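# Open the loose 3-D printer's door fully

## Task

A 3-D printer sits unfastened on a desk: swing its door fully open, make sure every one of the printer's feet is still resting on the desk at the end, then release it and back the robot away. The robot must not topple or be left leaning, or the attempt fails.

## Robot and tools

ROBOT. A Rainbow Robotics RB-Y1: a wheeled base (two drive wheels, two rear casters; 0.66 m long, 0.58 m wide, front edge 0.10 m ahead of the drive axle), a folding torso (leg with ankle, knee, hip), a head with a camera, and a left and a right arm, each with a parallel gripper and a wrist camera. The base only drives straight or turns in place; it cannot strafe.

FRAMES. Base frame: origin on the floor between the drive wheels, x forward, y left, z up. The chest, left_hand and right_hand points in the results are in this frame. A hand point is the spot between its finger pads; fingers point along its -z axis and close along its x axis. Reported hand positions can be off, more so with the arm stretched out. Odometry is the base frame at scene start, from wheel turns only (slip counts as travel); heading is positive to the left, -3.142 to 3.142.

execute_actions(actions, cameras). actions holds exactly one action object, or is empty to just get state and images. One action may contain:
- base: exactly one of {"translate_m": d}, a relative straight drive in metres from where the base last reported itself, forward positive, -3 to 3; or {"rotate_rad": d}, a relative turn in place in radians, left/counter-clockwise positive, -3.2 to 3.2. A base move that would need more than 8.667 s is refused.
- joints: one shared dictionary for the whole robot, keyed by joint name, each value an absolute target (radians, grippers in metres). Ranges: torso_squat_rad 0 to 1.2 (0 tall, more lowers a level chest); torso_shift_rad -0.3 to 0.6 (positive pushes hips forward); torso_pitch_rad -0.2 to 1.4 (positive leans forward); torso_yaw_rad -1.5 to 1.5 (positive left). Per arm (left_ / right_ prefix): shoulder_pitch -2.356 to 2.356 (0 hanging, negative raises forward); shoulder_roll left 0 to 3.141, right -3.141 to 0 (away from the body lifts the arm sideways); shoulder_yaw -2.094 to 2.094 (positive left on both); elbow -2.617 to 0.01 (0 straight, negative bends); forearm_roll -3.141 to 3.141; wrist_pitch -1.57 to 1.919 (negative tips hand forward); hand_roll -2.705 to 2.705 (rolls counter-clockwise from above when positive, both arms); gripper_m 0 to 0.1 (pad gap). head_pan_rad -0.523 to 0.523 (positive left, relative to chest); head_tilt_rad -0.35 to 1.57 (positive down). Done tolerance is ±0.02 rad, ±0.004 m for grippers.
- speeds: optional caps for this action, translate_m 0.05 to 0.4 m/s, rotate_rad 0.1 to 1.509 rad/s (defaults are the maxima).
- min_time_s: 0.1 to 8, a minimum duration for each arm and head motion.
All parts start together. No action runs over 15 s. Unknown keys or out-of-range numbers get the whole call refused with no motion. Joints you omit may keep chasing old targets. cameras: list of head_camera, left_wrist_camera, right_wrist_camera or all; omitted/null means all, [] means none. The pictures line gives image order.

Torso joints must also satisfy: squat + shift <= 1.52; squat - shift + pitch <= 1.57; shift + 0.5 pitch - 0.4 squat <= 0.7; shift + 0.3 pitch - 0.5 squat <= 0.39; otherwise they stop short with off_target.

wait(seconds): 0 to 10, idles and returns state and images. zoom_image(camera, region): region [x0, y0, x1, y1] in pixels of the last full image, at most 504x504; head image is 896x504, wrist images 644x364. finished_scene(scene): ends the current scene (give its number) once the goal is met and stable; irreversible.

RESULTS. base_status and joint_status give each motion's outcome: done; off_target (stopped short, may still push); time_out; contact_stop (torso or arm met firm resistance; an arm stop halts its whole arm group, a torso stop the whole torso); stopped_with_arm (torso halted because an arm contact-stopped); limit_stop_at_own_body (self-collision guard fired before touching; move arm and torso apart); limit_stop_at_motor_heat. After stops, joints hold where they are. "joint command not followed" plus a cause line means an arm's targets were withheld by the arm-collision check (gripper targets still run); those joints show not_followed and may be retried each action until valid targets are sent. on_its_own lists uncommanded parts; "held at" is a held target, not a position. Motor temperatures are listed per arm in joint_positions order; MOTOR HOT appears from 65 °C, and at 80 °C an OVER-TEMPERATURE FAULT brakes the arm. A torque fault freezes the robot 10 s and skips the rest of the call. Camera calibration (K, distortion, T_world_to_cam) is given per camera and may be slightly off.

RECOVERY. If something stopped while pressing, first back off the arms in their own action, then the torso. Pushing the leg into furniture can shove the robot backward unreported.

AVOID. The base does not stop on collision; drive slowly near the desk and remember a bent leg can stick out past the base front. Never let the arms strike or squeeze each other (grippers and fingers included). Don't yank the door or shove the printer: it is loose and must stay with all feet on the desk. Avoid heavy loads far forward, which can tip the robot. To grip a handle, command an opening at least 0.005 m narrower than it (off_target is then normal). At the end open the gripper, pull the hand away and back the base off so nothing touches the printer.

Each tool is called after "Call:" by a JSON object that holds its "api" and its "payload", one argument or row to a line.

## Session

I'll start by looking at the current state.

Call:
{"api": "execute_actions", "payload": {
  "actions": []
}}

Scene clock: 0.00 s.
Motor temperatures (°C, as the motors report them): left_arm=[32 25 29 30 37 43 39] | right_arm=[27 31 29 30 31 31 30]
base_odometry: x=+0.000 y=+0.000 heading=+0.000 (m, m, rad; odometry frame)
base_status: not commanded
joint_positions: torso_squat_rad=+0.350 torso_shift_rad=+0.001 torso_pitch_rad=+0.001 torso_yaw_rad=+0.000 left_shoulder_pitch_rad=+0.044 left_shoulder_roll_rad=+0.003 left_shoulder_yaw_rad=+0.057 left_elbow_rad=-0.255 left_forearm_roll_rad=+0.021 left_wrist_pitch_rad=+0.035 left_hand_roll_rad=-0.060 left_gripper_m=+0.100 right_shoulder_pitch_rad=-0.030 right_shoulder_roll_rad=-0.012 right_shoulder_yaw_rad=+0.040 right_elbow_rad=-0.287 right_forearm_roll_rad=-0.030 right_wrist_pitch_rad=+0.003 right_hand_roll_rad=+0.035 right_gripper_m=+0.099 head_pan_rad=+0.000 head_tilt_rad=+0.400
joint_status: not commanded
chest: x=-0.2272 y=-0.0007 z=+1.2475 quat_wxyz=(+1.000, +0.000, +0.000, +0.000) (m; base frame)
left_hand: x=-0.1434 y=+0.2299 z=+0.5669 quat_wxyz=(+0.996, +0.008, -0.089, +0.016) (m; base frame)
right_hand: x=-0.0684 y=-0.2225 z=+0.5799 quat_wxyz=(+0.988, -0.003, -0.155, +0.029) (m; base frame)
pictures: head_camera, left_wrist_camera, right_wrist_camera
Images, in order (width x height): head_camera 896x504, left_wrist_camera 644x364, right_wrist_camera 644x364.

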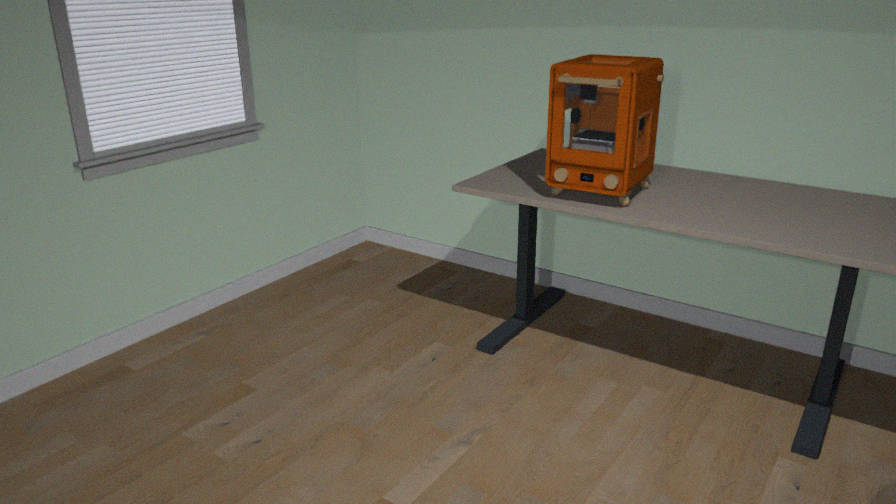

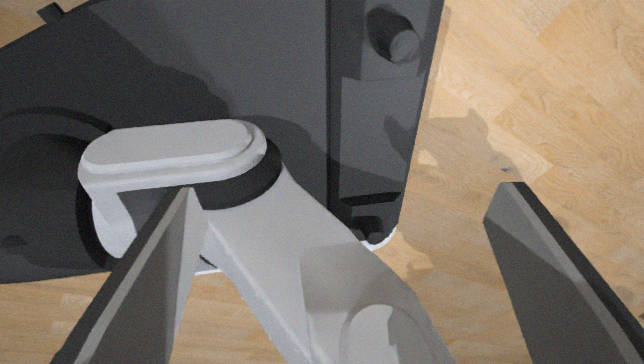

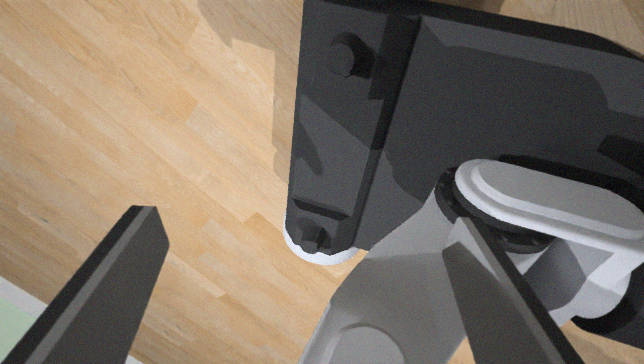

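Call:
{"api": "zoom_image", "payload": {
  "camera": "head_camera",
  "region": [500, 30, 720, 230]
}}

Region (500, 30, 720, 230) of head_camera's 896x504 image, scaled by 2.291, with more detail than that image has; it fills the top 458 rows of this view, and the rest is white.

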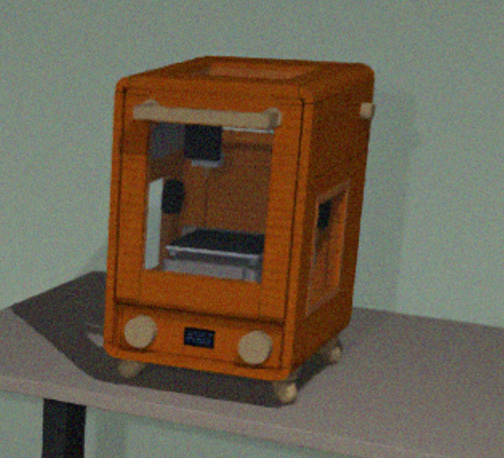

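Call:
{"api": "execute_actions", "payload": {
  "actions": [
    {"base": {"translate_m": 1.42}, "joints": {"head_pan_rad": -0.5, "head_tilt_rad": 0.45}}
  ],
  "cameras": ["head_camera"]
}}

Call:
{"api": "execute_actions", "payload": {
  "actions": [
    {"base": {"rotate_rad": -0.575}, "joints": {"head_pan_rad": 0.0, "head_tilt_rad": 0.5}}
  ],
  "cameras": ["head_camera"]
}}

Scene clock: 110.17 s.
Motor temperatures (°C, as the motors report them): left_arm=[32 25 29 30 37 43 39] | right_arm=[27 31 29 30 31 31 30]
base_odometry: x=+1.420 y=-0.001 heading=-0.001 (m, m, rad; odometry frame)
base_status: done
joint_positions: torso_squat_rad=+0.350 torso_shift_rad=+0.001 torso_pitch_rad=+0.001 torso_yaw_rad=+0.000 left_shoulder_pitch_rad=+0.044 left_shoulder_roll_rad=+0.003 left_shoulder_yaw_rad=+0.057 left_elbow_rad=-0.255 left_forearm_roll_rad=+0.021 left_wrist_pitch_rad=+0.035 left_hand_roll_rad=-0.060 left_gripper_m=+0.100 right_shoulder_pitch_rad=-0.030 right_shoulder_roll_rad=-0.012 right_shoulder_yaw_rad=+0.040 right_elbow_rad=-0.287 right_forearm_roll_rad=-0.030 right_wrist_pitch_rad=+0.003 right_hand_roll_rad=+0.035 right_gripper_m=+0.099 head_pan_rad=-0.500 head_tilt_rad=+0.450
joint_status: all done
chest: x=-0.2272 y=-0.0007 z=+1.2475 quat_wxyz=(+1.000, +0.000, +0.001, +0.000) (m; base frame)
left_hand: x=-0.1433 y=+0.2299 z=+0.5669 quat_wxyz=(+0.996, +0.008, -0.089, +0.016) (m; base frame)
right_hand: x=-0.0683 y=-0.2225 z=+0.5799 quat_wxyz=(+0.988, -0.003, -0.155, +0.029) (m; base frame)
pictures: head_camera
camera_calibration (this result's frames):
head_camera: T_world_to_cam=[[-0.478503, -0.878079, -0.0035774, -0.0973177], [-0.371524, 0.206148, -0.905247, 1.29488], [0.795616, -0.431834, -0.42487, 0.719495], [0, 0, 0, 1]] pos_world=[-0.13793, -0.0416862, 1.47753]
Images, in order (width x height): head_camera 896x504.

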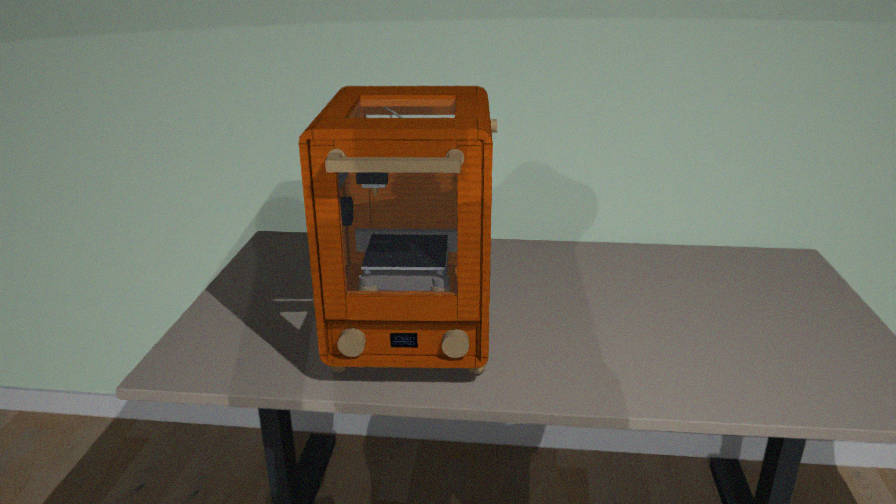

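Scene clock: 112.77 s.
Motor temperatures (°C, as the motors report them): left_arm=[32 25 29 30 37 43 39] | right_arm=[27 31 29 30 31 31 30]
base_odometry: x=+1.420 y=-0.001 heading=-0.575 (m, m, rad; odometry frame)
base_status: done
joint_positions: torso_squat_rad=+0.350 torso_shift_rad=+0.001 torso_pitch_rad=+0.001 torso_yaw_rad=+0.000 left_shoulder_pitch_rad=+0.044 left_shoulder_roll_rad=+0.003 left_shoulder_yaw_rad=+0.057 left_elbow_rad=-0.255 left_forearm_roll_rad=+0.021 left_wrist_pitch_rad=+0.035 left_hand_roll_rad=-0.060 left_gripper_m=+0.100 right_shoulder_pitch_rad=-0.030 right_shoulder_roll_rad=-0.012 right_shoulder_yaw_rad=+0.040 right_elbow_rad=-0.287 right_forearm_roll_rad=-0.030 right_wrist_pitch_rad=+0.003 right_hand_roll_rad=+0.035 right_gripper_m=+0.099 head_pan_rad=+0.000 head_tilt_rad=+0.500
joint_status: all done
chest: x=-0.2272 y=-0.0007 z=+1.2475 quat_wxyz=(+1.000, +0.000, +0.000, +0.000) (m; base frame)
left_hand: x=-0.1434 y=+0.2299 z=+0.5669 quat_wxyz=(+0.996, +0.008, -0.089, +0.016) (m; base frame)
right_hand: x=-0.0683 y=-0.2225 z=+0.5799 quat_wxyz=(+0.988, -0.003, -0.155, +0.029) (m; base frame)
pictures: head_camera
camera_calibration (this result's frames):
head_camera: T_world_to_cam=[[0.000801478, -0.999991, -0.00412688, 0.00164969], [-0.469537, 0.00326736, -0.882907, 1.24228], [0.882912, 0.00264535, -0.46953, 0.802402], [0, 0, 0, 1]] pos_world=[-0.125156, -0.00453193, 1.47357]
Images, in order (width x height): head_camera 896x504.

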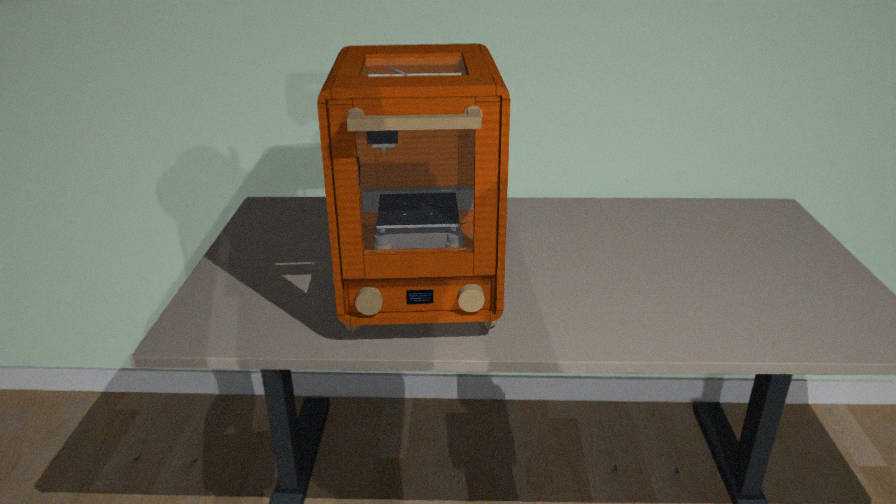

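Call:
{"api": "zoom_image", "payload": {
  "camera": "head_camera",
  "region": [300, 30, 530, 190]
}}

Call:
{"api": "zoom_image", "payload": {
  "camera": "head_camera",
  "region": [300, 200, 530, 380]
}}

Region (300, 30, 530, 190) of head_camera's 896x504 image, scaled by 2.191, with more detail than that image has; it fills the top 351 rows of this view, and the rest is white.

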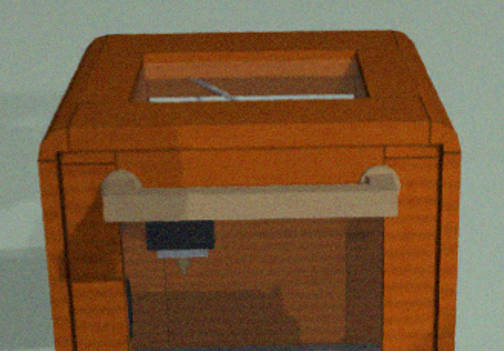

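Region (300, 200, 530, 380) of head_camera's 896x504 image, scaled by 2.191, with more detail than that image has; it fills the top 394 rows of this view, and the rest is white.

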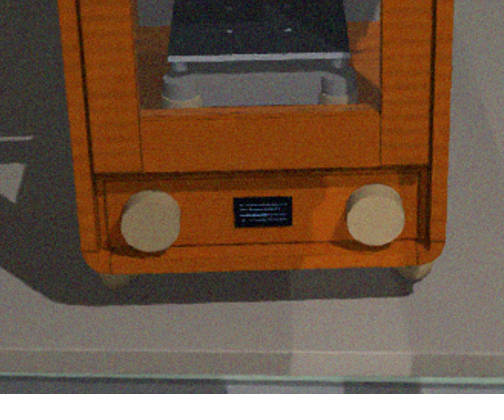

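Call:
{"api": "execute_actions", "payload": {
  "actions": [
    {"base": {"rotate_rad": 0.36}, "joints": {"torso_squat_rad": 0.1}}
  ],
  "cameras": []
}}

Call:
{"api": "execute_actions", "payload": {
  "actions": [
    {"base": {"translate_m": 0.63}, "joints": {"torso_shift_rad": 0.15}}
  ],
  "cameras": []
}}

Call:
{"api": "execute_actions", "payload": {
  "actions": [
    {"base": {"rotate_rad": -0.285}, "joints": {"head_pan_rad": -0.4, "head_tilt_rad": 0.75}}
  ],
  "cameras": ["head_camera"]
}}

Scene clock: 235.17 s.
Motor temperatures (°C, as the motors report them): left_arm=[32 25 29 30 37 43 39] | right_arm=[27 31 29 30 31 31 30]
base_odometry: x=+1.420 y=-0.001 heading=-0.216 (m, m, rad; odometry frame)
base_status: done
joint_positions: torso_squat_rad=+0.100 torso_shift_rad=+0.001 torso_pitch_rad=+0.001 torso_yaw_rad=+0.000 left_shoulder_pitch_rad=+0.044 left_shoulder_roll_rad=+0.003 left_shoulder_yaw_rad=+0.057 left_elbow_rad=-0.255 left_forearm_roll_rad=+0.021 left_wrist_pitch_rad=+0.035 left_hand_roll_rad=-0.060 left_gripper_m=+0.100 right_shoulder_pitch_rad=-0.030 right_shoulder_roll_rad=-0.012 right_shoulder_yaw_rad=+0.040 right_elbow_rad=-0.287 right_forearm_roll_rad=-0.030 right_wrist_pitch_rad=+0.003 right_hand_roll_rad=+0.035 right_gripper_m=+0.099 head_pan_rad=+0.000 head_tilt_rad=+0.500
joint_status: all done
chest: x=-0.2271 y=-0.0008 z=+1.2864 quat_wxyz=(+1.000, +0.000, +0.001, +0.000) (m; base frame)
left_hand: x=-0.1434 y=+0.2299 z=+0.6058 quat_wxyz=(+0.996, +0.008, -0.089, +0.016) (m; base frame)
right_hand: x=-0.0684 y=-0.2226 z=+0.6188 quat_wxyz=(+0.988, -0.003, -0.155, +0.029) (m; base frame)
pictures: none
No camera images: the call's "cameras" was empty. Leave "cameras" out to get every camera's image.

Scene clock: 238.20 s.
Motor temperatures (°C, as the motors report them): left_arm=[32 25 29 30 37 43 39] | right_arm=[27 31 29 30 31 31 30]
base_odometry: x=+2.035 y=-0.136 heading=-0.217 (m, m, rad; odometry frame)
base_status: done
joint_positions: torso_squat_rad=+0.100 torso_shift_rad=+0.150 torso_pitch_rad=+0.001 torso_yaw_rad=+0.000 left_shoulder_pitch_rad=+0.044 left_shoulder_roll_rad=+0.003 left_shoulder_yaw_rad=+0.057 left_elbow_rad=-0.255 left_forearm_roll_rad=+0.021 left_wrist_pitch_rad=+0.035 left_hand_roll_rad=-0.060 left_gripper_m=+0.100 right_shoulder_pitch_rad=-0.030 right_shoulder_roll_rad=-0.012 right_shoulder_yaw_rad=+0.040 right_elbow_rad=-0.287 right_forearm_roll_rad=-0.030 right_wrist_pitch_rad=+0.003 right_hand_roll_rad=+0.035 right_gripper_m=+0.099 head_pan_rad=+0.000 head_tilt_rad=+0.500
joint_status: all done
chest: x=-0.1236 y=-0.0008 z=+1.2786 quat_wxyz=(+1.000, +0.000, +0.001, +0.000) (m; base frame)
left_hand: x=-0.0398 y=+0.2299 z=+0.5980 quat_wxyz=(+0.996, +0.008, -0.089, +0.016) (m; base frame)
right_hand: x=+0.0353 y=-0.2225 z=+0.6110 quat_wxyz=(+0.988, -0.003, -0.155, +0.029) (m; base frame)
pictures: none
No camera images: the call's "cameras" was empty. Leave "cameras" out to get every camera's image.

Scene clock: 240.03 s.
Motor temperatures (°C, as the motors report them): left_arm=[32 25 29 30 37 43 39] | right_arm=[27 31 29 30 31 31 30]
base_odometry: x=+2.035 y=-0.136 heading=-0.502 (m, m, rad; odometry frame)
base_status: done
joint_positions: torso_squat_rad=+0.100 torso_shift_rad=+0.150 torso_pitch_rad=+0.001 torso_yaw_rad=+0.000 left_shoulder_pitch_rad=+0.044 left_shoulder_roll_rad=+0.003 left_shoulder_yaw_rad=+0.057 left_elbow_rad=-0.255 left_forearm_roll_rad=+0.021 left_wrist_pitch_rad=+0.035 left_hand_roll_rad=-0.060 left_gripper_m=+0.100 right_shoulder_pitch_rad=-0.030 right_shoulder_roll_rad=-0.012 right_shoulder_yaw_rad=+0.040 right_elbow_rad=-0.287 right_forearm_roll_rad=-0.030 right_wrist_pitch_rad=+0.003 right_hand_roll_rad=+0.035 right_gripper_m=+0.099 head_pan_rad=-0.400 head_tilt_rad=+0.750
joint_status: all done
chest: x=-0.1236 y=-0.0007 z=+1.2786 quat_wxyz=(+1.000, +0.000, +0.001, +0.000) (m; base frame)
left_hand: x=-0.0398 y=+0.2299 z=+0.5980 quat_wxyz=(+0.996, +0.008, -0.089, +0.016) (m; base frame)
right_hand: x=+0.0353 y=-0.2225 z=+0.6110 quat_wxyz=(+0.988, -0.003, -0.155, +0.029) (m; base frame)
pictures: head_camera
camera_calibration (this result's frames):
head_camera: T_world_to_cam=[[-0.389518, -0.921011, -0.00379061, -0.0383521], [-0.61916, 0.2649, -0.739235, 1.09097], [0.681848, -0.285598, -0.673437, 1.00641], [0, 0, 0, 1]] pos_world=[-0.0256722, -0.036892, 1.48409]
Images, in order (width x height): head_camera 896x504.

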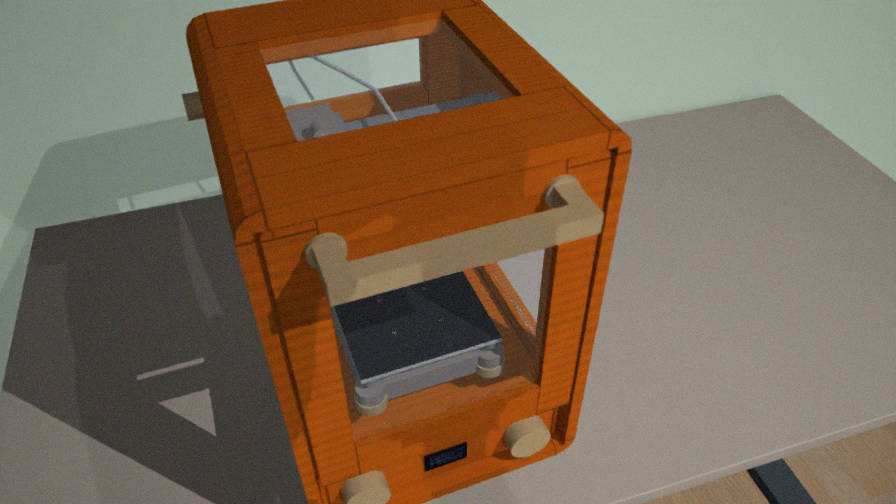

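Call:
{"api": "zoom_image", "payload": {
  "camera": "head_camera",
  "region": [230, 150, 650, 330]
}}

Call:
{"api": "zoom_image", "payload": {
  "camera": "head_camera",
  "region": [170, 0, 650, 260]
}}

Region (230, 150, 650, 330) of head_camera's 896x504 image, scaled by 1.200, with more detail than that image has; it fills the top 216 rows of this view, and the rest is white.

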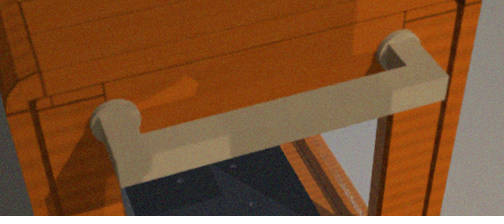

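Region (170, 0, 650, 260) of head_camera's 896x504 image, scaled by 1.050, with more detail than that image has; it fills the top 273 rows of this view, and the rest is white.

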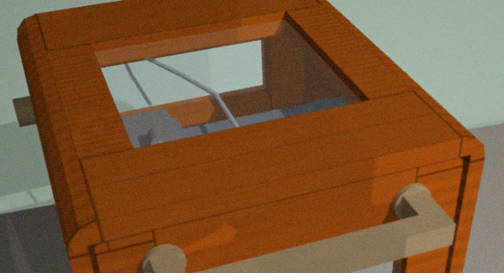

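Call:
{"api": "zoom_image", "payload": {
  "camera": "head_camera",
  "region": [290, 210, 410, 320]
}}

Call:
{"api": "zoom_image", "payload": {
  "camera": "head_camera",
  "region": [520, 130, 640, 260]
}}

Region (290, 210, 410, 320) of head_camera's 896x504 image, scaled by 4.200, with more detail than that image has; it fills the top 462 rows of this view, and the rest is white.

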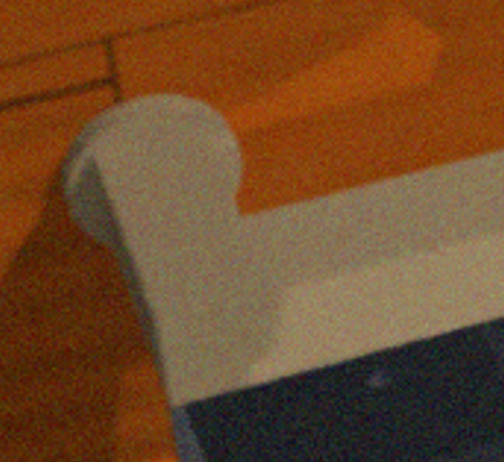

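Region (520, 130, 640, 260) of head_camera's 896x504 image, scaled by 3.877, with more detail than that image has; it fills the left 465 columns of this view, and the rest is white.

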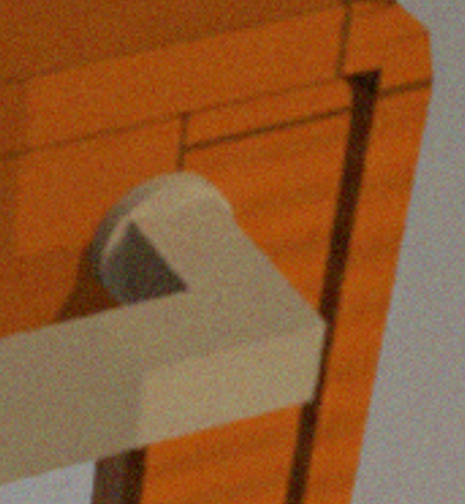

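Call:
{"api": "zoom_image", "payload": {
  "camera": "head_camera",
  "region": [280, 340, 620, 504]
}}

Call:
{"api": "zoom_image", "payload": {
  "camera": "head_camera",
  "region": [490, 360, 610, 480]
}}

Region (280, 340, 620, 504) of head_camera's 896x504 image, scaled by 1.482, with more detail than that image has; it fills the top 243 rows of this view, and the rest is white.

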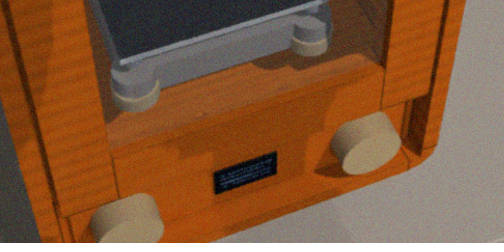

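Region (490, 360, 610, 480) of head_camera's 896x504 image, scaled by 4.200, with more detail than that image has.

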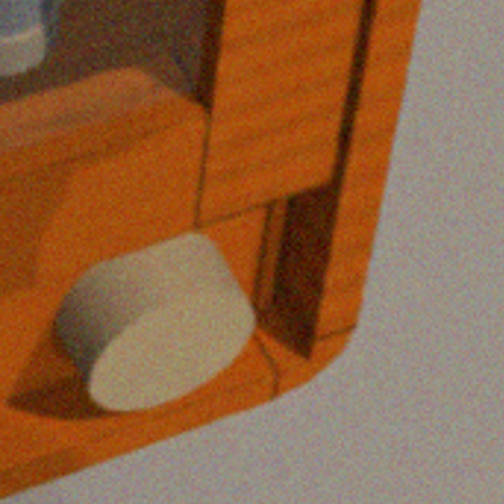

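Call:
{"api": "execute_actions", "payload": {
  "actions": [
    {"base": {"translate_m": -0.15}, "joints": {"torso_shift_rad": 0.0, "right_shoulder_pitch_rad": -0.603, "right_shoulder_roll_rad": -0.058, "right_shoulder_yaw_rad": -0.195, "right_elbow_rad": -2.011, "right_forearm_roll_rad": 0.0, "right_wrist_pitch_rad": 1.80, "right_hand_roll_rad": 0.0, "right_gripper_m": 0.045, "left_shoulder_pitch_rad": -1.359, "left_shoulder_roll_rad": 0.132, "left_shoulder_yaw_rad": -0.42, "left_elbow_rad": -0.978, "left_forearm_roll_rad": 0.533, "left_wrist_pitch_rad": 1.294, "left_hand_roll_rad": -1.232, "left_gripper_m": 0.03, "head_pan_rad": -0.3, "head_tilt_rad": 0.55}, "min_time_s": 2.5}
  ]
}}

Scene clock: 362.83 s.
Motor temperatures (°C, as the motors report them): left_arm=[32 25 29 30 37 43 39] | right_arm=[27 31 29 30 31 31 30]
base_odometry: x=+1.904 y=-0.064 heading=-0.503 (m, m, rad; odometry frame)
base_status: done
joint_positions: torso_squat_rad=+0.100 torso_shift_rad=+0.000 torso_pitch_rad=+0.001 torso_yaw_rad=+0.000 left_shoulder_pitch_rad=-1.359 left_shoulder_roll_rad=+0.132 left_shoulder_yaw_rad=-0.420 left_elbow_rad=-0.978 left_forearm_roll_rad=+0.533 left_wrist_pitch_rad=+1.294 left_hand_roll_rad=-1.232 left_gripper_m=+0.030 right_shoulder_pitch_rad=-0.603 right_shoulder_roll_rad=-0.058 right_shoulder_yaw_rad=-0.195 right_elbow_rad=-2.011 right_forearm_roll_rad=+0.000 right_wrist_pitch_rad=+1.800 right_hand_roll_rad=+0.000 right_gripper_m=+0.045 head_pan_rad=-0.300 head_tilt_rad=+0.550
joint_status: all done
chest: x=-0.2278 y=-0.0007 z=+1.2864 quat_wxyz=(+1.000, +0.000, +0.000, +0.000) (m; base frame)
left_hand: x=+0.3684 y=-0.0636 z=+1.2474 quat_wxyz=(+0.496, +0.205, -0.323, -0.779) (m; base frame)
right_hand: x=+0.2726 y=-0.2204 z=+1.1892 quat_wxyz=(+0.924, +0.000, -0.382, +0.000) (m; base frame)
pictures: head_camera, left_wrist_camera, right_wrist_camera
camera_calibration (this result's frames):
head_camera: T_world_to_cam=[[-0.294939, -0.955508, -0.00394394, -0.0592978], [-0.489136, 0.154526, -0.85841, 1.23599], [0.820827, -0.25125, -0.51295, 0.872842], [0, 0, 0, 1]] pos_world=[-0.129375, -0.0283508, 1.50847]
left_wrist_camera: T_world_to_cam=[[-0.427552, -0.902983, -0.0426779, 0.158808], [-0.903031, 0.428797, -0.0258589, 0.417788], [0.0416503, 0.0274834, -0.998754, 1.32124], [0, 0, 0, 1]] pos_world=[0.390144, -0.0720576, 1.33718]
right_wrist_camera: T_world_to_cam=[[-0.708244, -0.0595561, -0.703451, 1.01516], [-0.484814, 0.765345, 0.423322, -0.172579], [0.513172, 0.640858, -0.570925, 0.769337], [0, 0, 0, 1]] pos_world=[0.240507, -0.300495, 1.2264]
Images, in order (width x height): head_camera 896x504, left_wrist_camera 644x364, right_wrist_camera 644x364.

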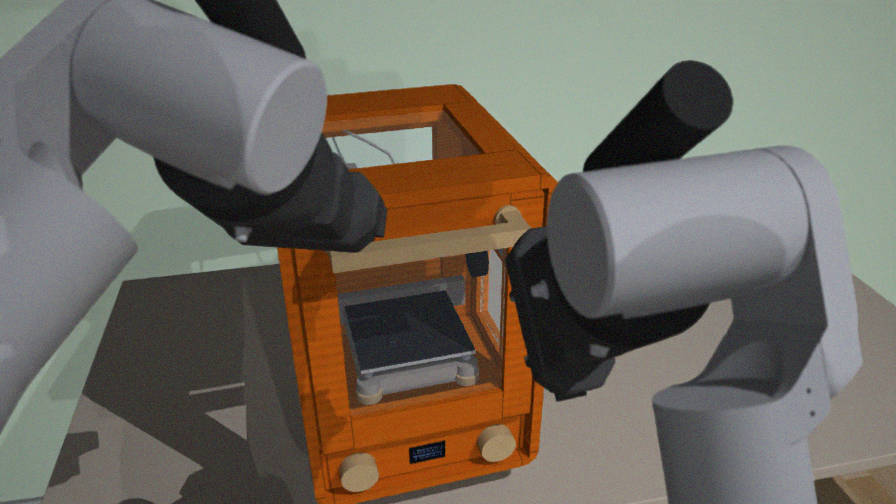

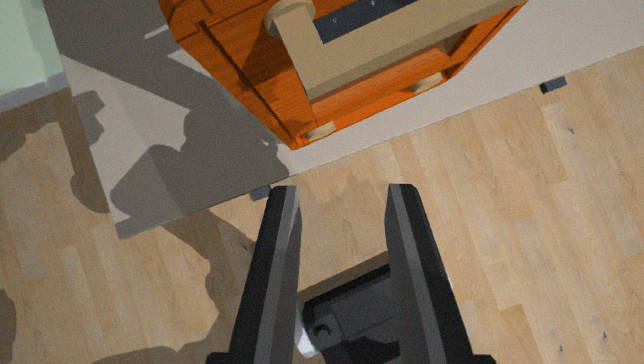

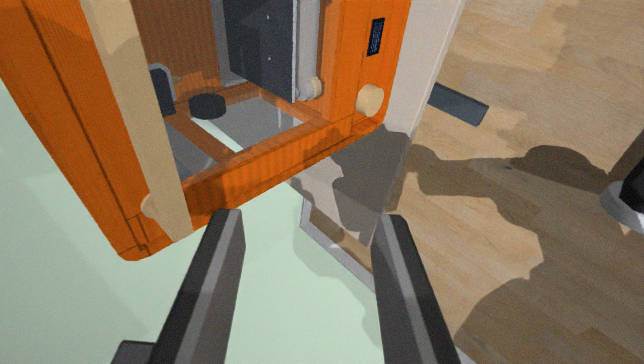

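Call:
{"api": "zoom_image", "payload": {
  "camera": "left_wrist_camera",
  "region": [150, 0, 550, 220]
}}

Call:
{"api": "zoom_image", "payload": {
  "camera": "right_wrist_camera",
  "region": [60, 100, 460, 364]
}}

Region (150, 0, 550, 220) of left_wrist_camera's 644x364 image, scaled by 1.260, with more detail than that image has; it fills the top 277 rows of this view, and the rest is white.

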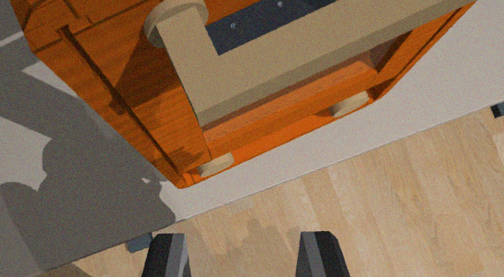

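Region (60, 100, 460, 364) of right_wrist_camera's 644x364 image, scaled by 1.260, with more detail than that image has; it fills the top 333 rows of this view, and the rest is white.

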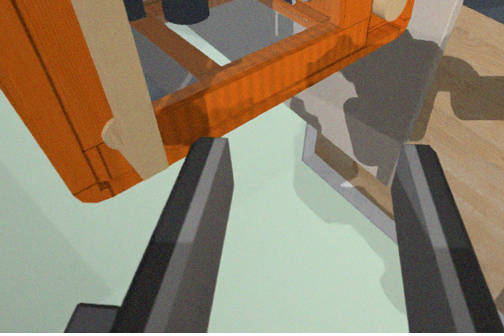

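Call:
{"api": "zoom_image", "payload": {
  "camera": "left_wrist_camera",
  "region": [250, 0, 410, 120]
}}

Call:
{"api": "zoom_image", "payload": {
  "camera": "left_wrist_camera",
  "region": [400, 0, 560, 120]
}}

Region (250, 0, 410, 120) of left_wrist_camera's 644x364 image, scaled by 3.150, with more detail than that image has; it fills the top 378 rows of this view, and the rest is white.

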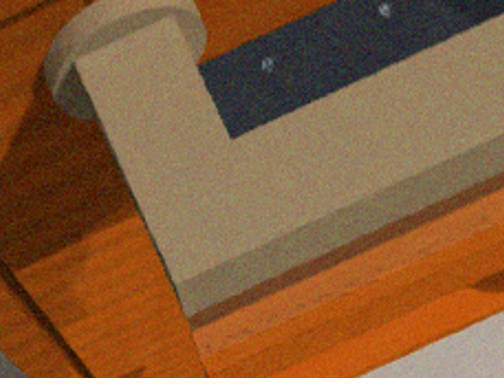

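Region (400, 0, 560, 120) of left_wrist_camera's 644x364 image, scaled by 3.150, with more detail than that image has; it fills the top 378 rows of this view, and the rest is white.

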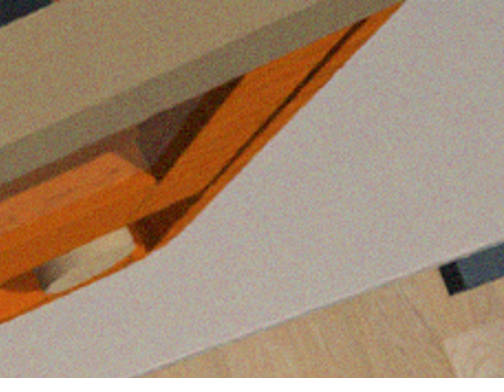

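Call:
{"api": "execute_actions", "payload": {
  "actions": [
    {"base": {"rotate_rad": -0.02}}
  ],
  "cameras": []
}}

Call:
{"api": "execute_actions", "payload": {
  "actions": [
    {"base": {"translate_m": 0.14}, "joints": {"head_pan_rad": -0.35, "head_tilt_rad": 0.65}}
  ]
}}

Scene clock: 460.27 s.
Motor temperatures (°C, as the motors report them): left_arm=[34 25 29 31 37 43 39] | right_arm=[27 31 29 30 31 31 30]
base_odometry: x=+1.904 y=-0.064 heading=-0.522 (m, m, rad; odometry frame)
base_status: done
joint_positions: torso_squat_rad=+0.100 torso_shift_rad=+0.000 torso_pitch_rad=+0.001 torso_yaw_rad=+0.000 left_shoulder_pitch_rad=-1.359 left_shoulder_roll_rad=+0.132 left_shoulder_yaw_rad=-0.420 left_elbow_rad=-0.978 left_forearm_roll_rad=+0.533 left_wrist_pitch_rad=+1.294 left_hand_roll_rad=-1.232 left_gripper_m=+0.030 right_shoulder_pitch_rad=-0.603 right_shoulder_roll_rad=-0.058 right_shoulder_yaw_rad=-0.195 right_elbow_rad=-2.011 right_forearm_roll_rad=+0.000 right_wrist_pitch_rad=+1.800 right_hand_roll_rad=+0.000 right_gripper_m=+0.045 head_pan_rad=-0.300 head_tilt_rad=+0.550
joint_status: not commanded
chest: x=-0.2278 y=-0.0007 z=+1.2864 quat_wxyz=(+1.000, +0.000, +0.000, +0.000) (m; base frame)
left_hand: x=+0.3685 y=-0.0636 z=+1.2474 quat_wxyz=(+0.496, +0.205, -0.323, -0.779) (m; base frame)
right_hand: x=+0.2726 y=-0.2205 z=+1.1892 quat_wxyz=(+0.924, +0.000, -0.382, +0.000) (m; base frame)
pictures: none
No camera images: the call's "cameras" was empty. Leave "cameras" out to get every camera's image.

Scene clock: 462.03 s.
Motor temperatures (°C, as the motors report them): left_arm=[34 25 29 31 37 43 39] | right_arm=[27 31 29 30 31 31 30]
base_odometry: x=+2.025 y=-0.134 heading=-0.523 (m, m, rad; odometry frame)
base_status: done
joint_positions: torso_squat_rad=+0.100 torso_shift_rad=+0.000 torso_pitch_rad=+0.001 torso_yaw_rad=+0.000 left_shoulder_pitch_rad=-1.359 left_shoulder_roll_rad=+0.132 left_shoulder_yaw_rad=-0.420 left_elbow_rad=-0.978 left_forearm_roll_rad=+0.533 left_wrist_pitch_rad=+1.294 left_hand_roll_rad=-1.232 left_gripper_m=+0.030 right_shoulder_pitch_rad=-0.603 right_shoulder_roll_rad=-0.058 right_shoulder_yaw_rad=-0.195 right_elbow_rad=-2.011 right_forearm_roll_rad=+0.000 right_wrist_pitch_rad=+1.800 right_hand_roll_rad=+0.000 right_gripper_m=+0.045 head_pan_rad=-0.350 head_tilt_rad=+0.650
joint_status: all done
chest: x=-0.2278 y=-0.0007 z=+1.2864 quat_wxyz=(+1.000, +0.000, +0.000, +0.000) (m; base frame)
left_hand: x=+0.3686 y=-0.0635 z=+1.2473 quat_wxyz=(+0.496, +0.205, -0.323, -0.779) (m; base frame)
right_hand: x=+0.2727 y=-0.2205 z=+1.1891 quat_wxyz=(+0.924, +0.000, -0.382, +0.000) (m; base frame)
pictures: head_camera, left_wrist_camera, right_wrist_camera
camera_calibration (this result's frames):
head_camera: T_world_to_cam=[[-0.342649, -0.939455, -0.00388607, -0.0691519], [-0.559013, 0.207211, -0.80285, 1.13913], [0.755047, -0.272924, -0.596169, 0.98291], [0, 0, 0, 1]] pos_world=[-0.129049, -0.0327459, 1.50026]
left_wrist_camera: T_world_to_cam=[[-0.427384, -0.90306, -0.0427194, 0.158948], [-0.903119, 0.428625, -0.0256243, 0.417576], [0.0414508, 0.0276293, -0.998758, 1.32119], [0, 0, 0, 1]] pos_world=[0.390289, -0.0719469, 1.33704]
right_wrist_camera: T_world_to_cam=[[-0.708351, -0.0594813, -0.70335, 1.01508], [-0.484676, 0.765393, 0.423394, -0.172594], [0.513155, 0.640808, -0.570996, 0.769384], [0, 0, 0, 1]] pos_world=[0.24057, -0.300547, 1.22635]
Images, in order (width x height): head_camera 896x504, left_wrist_camera 644x364, right_wrist_camera 644x364.

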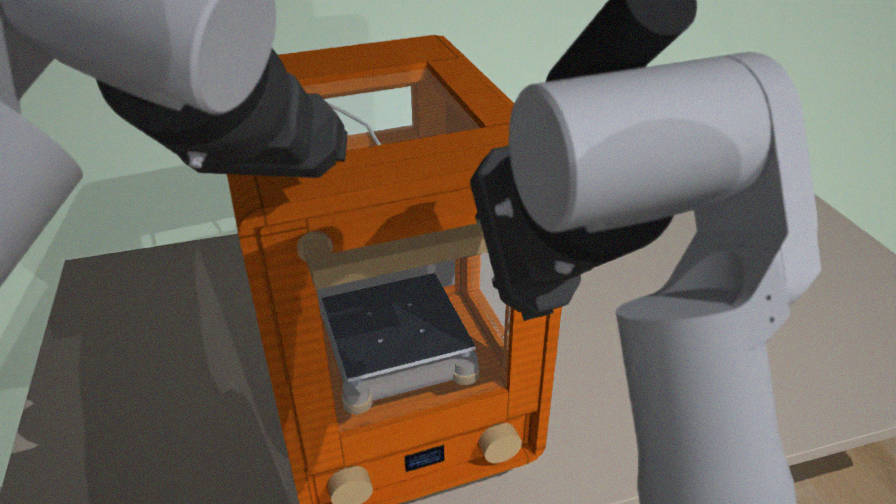

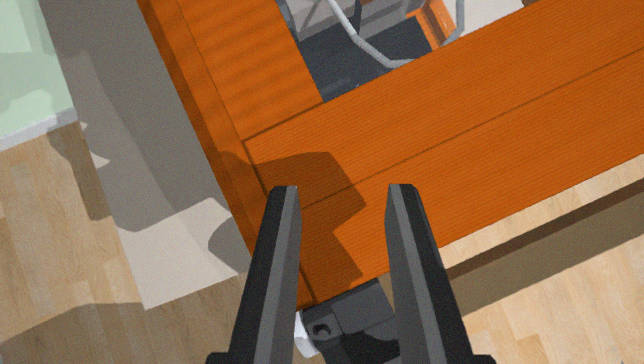

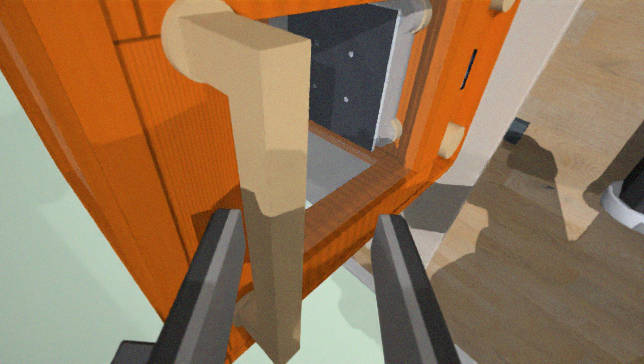

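Call:
{"api": "zoom_image", "payload": {
  "camera": "right_wrist_camera",
  "region": [150, 0, 450, 260]
}}

Call:
{"api": "zoom_image", "payload": {
  "camera": "right_wrist_camera",
  "region": [190, 180, 430, 364]
}}

Region (150, 0, 450, 260) of right_wrist_camera's 644x364 image, scaled by 1.680, with more detail than that image has; it fills the top 437 rows of this view, and the rest is white.

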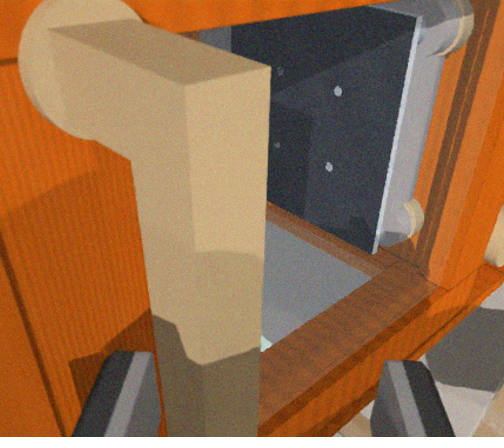

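Region (190, 180, 430, 364) of right_wrist_camera's 644x364 image, scaled by 2.100, with more detail than that image has; it fills the top 386 rows of this view, and the rest is white.

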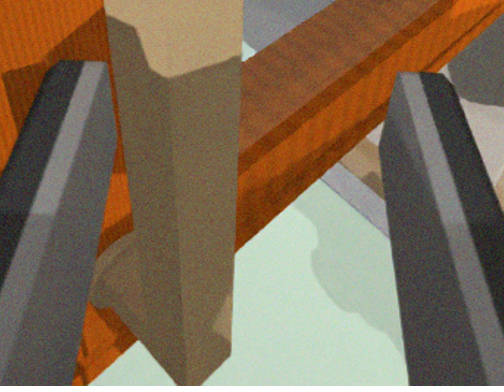

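Call:
{"api": "execute_actions", "payload": {
  "actions": [
    {"joints": {"right_shoulder_pitch_rad": -0.654, "right_shoulder_roll_rad": -0.068, "right_shoulder_yaw_rad": -0.21, "right_elbow_rad": -1.787, "right_wrist_pitch_rad": 1.626, "left_shoulder_pitch_rad": -1.319, "left_shoulder_roll_rad": 0.118}, "min_time_s": 1.2}
  ]
}}

Scene clock: 559.63 s.
Motor temperatures (°C, as the motors report them): left_arm=[34 25 29 31 37 43 39] | right_arm=[28 31 29 31 31 31 30]
base_odometry: x=+2.025 y=-0.134 heading=-0.523 (m, m, rad; odometry frame)
base_status: not commanded
joint_positions: torso_squat_rad=+0.100 torso_shift_rad=+0.000 torso_pitch_rad=+0.001 torso_yaw_rad=+0.000 left_shoulder_pitch_rad=-1.334 left_shoulder_roll_rad=+0.126 left_shoulder_yaw_rad=-0.416 left_elbow_rad=-0.984 left_forearm_roll_rad=+0.531 left_wrist_pitch_rad=+1.290 left_hand_roll_rad=-1.232 left_gripper_m=+0.030 right_shoulder_pitch_rad=-0.654 right_shoulder_roll_rad=-0.068 right_shoulder_yaw_rad=-0.210 right_elbow_rad=-1.787 right_forearm_roll_rad=+0.000 right_wrist_pitch_rad=+1.626 right_hand_roll_rad=+0.000 right_gripper_m=+0.045 head_pan_rad=-0.350 head_tilt_rad=+0.650
joint_status: left_shoulder_pitch_rad contact_stop (moved +0.025 of +0.040); the others done
chest: x=-0.2279 y=-0.0007 z=+1.2864 quat_wxyz=(+1.000, +0.000, +0.000, +0.000) (m; base frame)
left_hand: x=+0.3663 y=-0.0634 z=+1.2357 quat_wxyz=(+0.500, +0.197, -0.321, -0.780) (m; base frame)
right_hand: x=+0.3154 y=-0.2206 z=+1.1671 quat_wxyz=(+0.924, +0.000, -0.382, +0.000) (m; base frame)
pictures: head_camera, left_wrist_camera, right_wrist_camera
camera_calibration (this result's frames):
head_camera: T_world_to_cam=[[-0.342651, -0.939454, -0.00397794, -0.0690793], [-0.55875, 0.207196, -0.803037, 1.13934], [0.755241, -0.272939, -0.595916, 0.982745], [0, 0, 0, 1]] pos_world=[-0.129272, -0.0327342, 1.50029]
left_wrist_camera: T_world_to_cam=[[-0.428152, -0.903247, -0.0288395, 0.140783], [-0.903383, 0.428634, -0.0130921, 0.399813], [0.0241869, 0.0204477, -0.999498, 1.31646], [0, 0, 0, 1]] pos_world=[0.38962, -0.0711309, 1.3251]
right_wrist_camera: T_world_to_cam=[[-0.708416, -0.0589026, -0.703333, 1.02998], [-0.48433, 0.765427, 0.423728, -0.14303], [0.513392, 0.640821, -0.570769, 0.734696], [0, 0, 0, 1]] pos_world=[0.283194, -0.300661, 1.20437]
Images, in order (width x height): head_camera 896x504, left_wrist_camera 644x364, right_wrist_camera 644x364.

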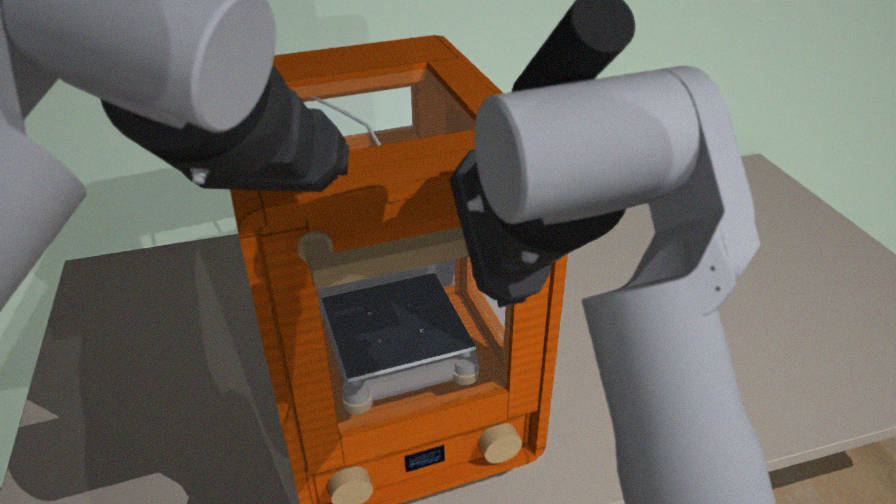

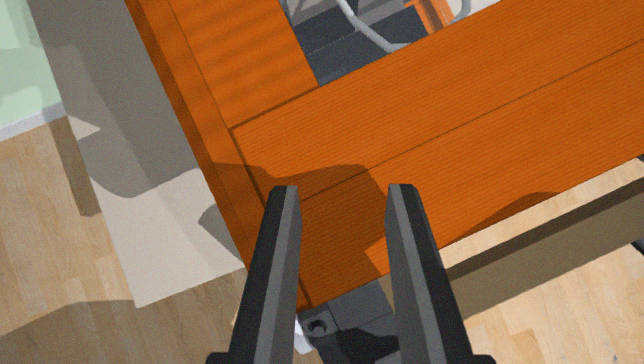

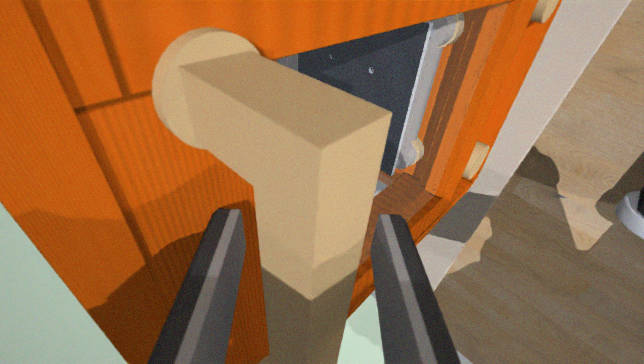

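Call:
{"api": "zoom_image", "payload": {
  "camera": "right_wrist_camera",
  "region": [150, 90, 450, 364]
}}

Region (150, 90, 450, 364) of right_wrist_camera's 644x364 image, scaled by 1.680, with more detail than that image has; it fills the top 460 rows of this view, and the rest is white.

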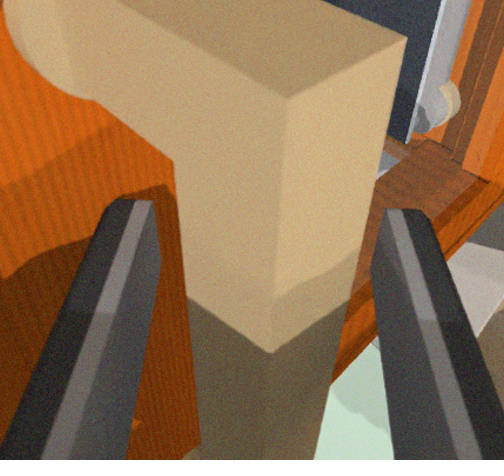

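Call:
{"api": "execute_actions", "payload": {
  "actions": [
    {"joints": {"right_shoulder_pitch_rad": -0.655, "right_elbow_rad": -1.767, "right_wrist_pitch_rad": 1.606, "right_gripper_m": 0.036}}
  ],
  "cameras": []
}}

Call:
{"api": "execute_actions", "payload": {
  "actions": [
    {"joints": {"right_gripper_m": 0.012}}
  ]
}}

Scene clock: 599.40 s.
Motor temperatures (°C, as the motors report them): left_arm=[34 25 29 31 37 43 39] | right_arm=[28 31 29 31 31 32 30]
base_odometry: x=+2.025 y=-0.134 heading=-0.523 (m, m, rad; odometry frame)
base_status: not commanded
joint_positions: torso_squat_rad=+0.100 torso_shift_rad=+0.000 torso_pitch_rad=+0.000 torso_yaw_rad=+0.000 left_shoulder_pitch_rad=-1.334 left_shoulder_roll_rad=+0.125 left_shoulder_yaw_rad=-0.416 left_elbow_rad=-0.984 left_forearm_roll_rad=+0.531 left_wrist_pitch_rad=+1.290 left_hand_roll_rad=-1.232 left_gripper_m=+0.030 right_shoulder_pitch_rad=-0.655 right_shoulder_roll_rad=-0.068 right_shoulder_yaw_rad=-0.210 right_elbow_rad=-1.767 right_forearm_roll_rad=+0.000 right_wrist_pitch_rad=+1.606 right_hand_roll_rad=+0.000 right_gripper_m=+0.036 head_pan_rad=-0.350 head_tilt_rad=+0.650
joint_status: all done
chest: x=-0.2280 y=-0.0007 z=+1.2864 quat_wxyz=(+1.000, +0.000, +0.000, +0.000) (m; base frame)
left_hand: x=+0.3662 y=-0.0634 z=+1.2356 quat_wxyz=(+0.500, +0.197, -0.321, -0.780) (m; base frame)
right_hand: x=+0.3188 y=-0.2205 z=+1.1640 quat_wxyz=(+0.924, +0.000, -0.383, +0.000) (m; base frame)
pictures: none
No camera images: the call's "cameras" was empty. Leave "cameras" out to get every camera's image.

Scene clock: 600.13 s.
Motor temperatures (°C, as the motors report them): left_arm=[34 25 29 31 37 43 39] | right_arm=[28 31 29 31 31 32 30]
base_odometry: x=+2.025 y=-0.134 heading=-0.523 (m, m, rad; odometry frame)
base_status: not commanded
joint_positions: torso_squat_rad=+0.100 torso_shift_rad=+0.000 torso_pitch_rad=+0.000 torso_yaw_rad=+0.000 left_shoulder_pitch_rad=-1.334 left_shoulder_roll_rad=+0.125 left_shoulder_yaw_rad=-0.416 left_elbow_rad=-0.984 left_forearm_roll_rad=+0.531 left_wrist_pitch_rad=+1.290 left_hand_roll_rad=-1.232 left_gripper_m=+0.030 right_shoulder_pitch_rad=-0.655 right_shoulder_roll_rad=-0.068 right_shoulder_yaw_rad=-0.210 right_elbow_rad=-1.767 right_forearm_roll_rad=+0.000 right_wrist_pitch_rad=+1.606 right_hand_roll_rad=+0.000 right_gripper_m=+0.024 head_pan_rad=-0.350 head_tilt_rad=+0.650
joint_status: right_gripper_m off_target (ended at +0.024, target +0.012)
chest: x=-0.2280 y=-0.0007 z=+1.2864 quat_wxyz=(+1.000, +0.000, +0.000, +0.000) (m; base frame)
left_hand: x=+0.3662 y=-0.0634 z=+1.2356 quat_wxyz=(+0.500, +0.197, -0.321, -0.780) (m; base frame)
right_hand: x=+0.3188 y=-0.2205 z=+1.1639 quat_wxyz=(+0.924, +0.000, -0.383, +0.000) (m; base frame)
pictures: head_camera, left_wrist_camera, right_wrist_camera
camera_calibration (this result's frames):
head_camera: T_world_to_cam=[[-0.342676, -0.939445, -0.00402987, -0.0690662], [-0.55861, 0.207206, -0.803132, 1.13941], [0.755333, -0.272963, -0.595788, 0.98271], [0, 0, 0, 1]] pos_world=[-0.129454, -0.0327338, 1.50031]
left_wrist_camera: T_world_to_cam=[[-0.428188, -0.903229, -0.0288425, 0.140703], [-0.903369, 0.428668, -0.0129493, 0.399479], [0.0240601, 0.0205107, -0.9995, 1.31647], [0, 0, 0, 1]] pos_world=[0.38945, -0.0711589, 1.32504]
right_wrist_camera: T_world_to_cam=[[-0.707477, -0.0591451, -0.704258, 1.03091], [-0.485094, 0.765326, 0.423037, -0.13908], [0.513966, 0.64092, -0.570141, 0.730103], [0, 0, 0, 1]] pos_world=[0.286627, -0.300523, 1.20112]
Images, in order (width x height): head_camera 896x504, left_wrist_camera 644x364, right_wrist_camera 644x364.

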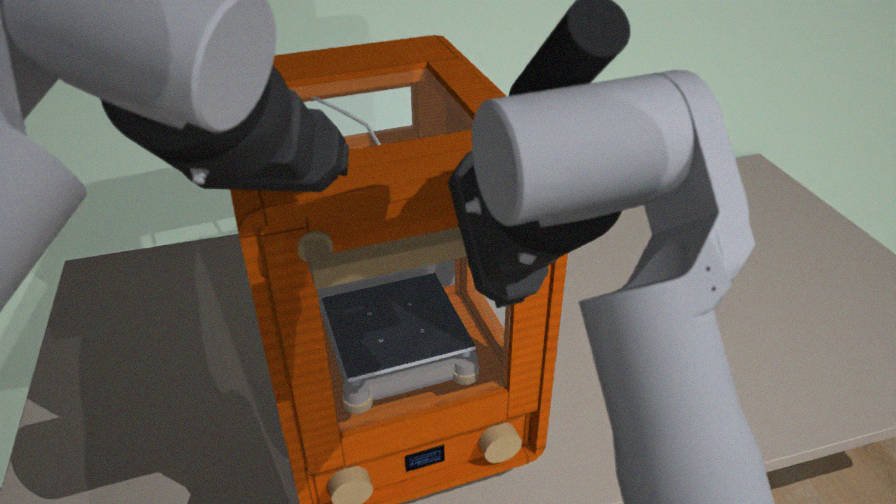

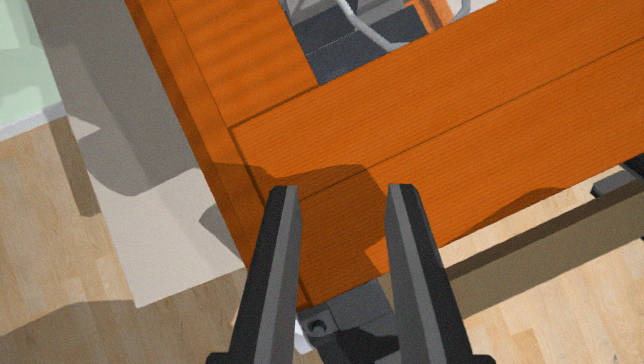

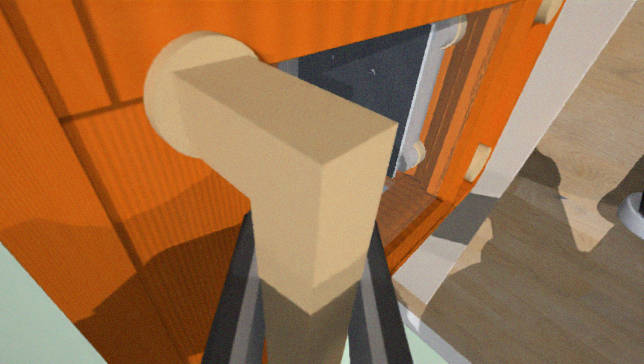

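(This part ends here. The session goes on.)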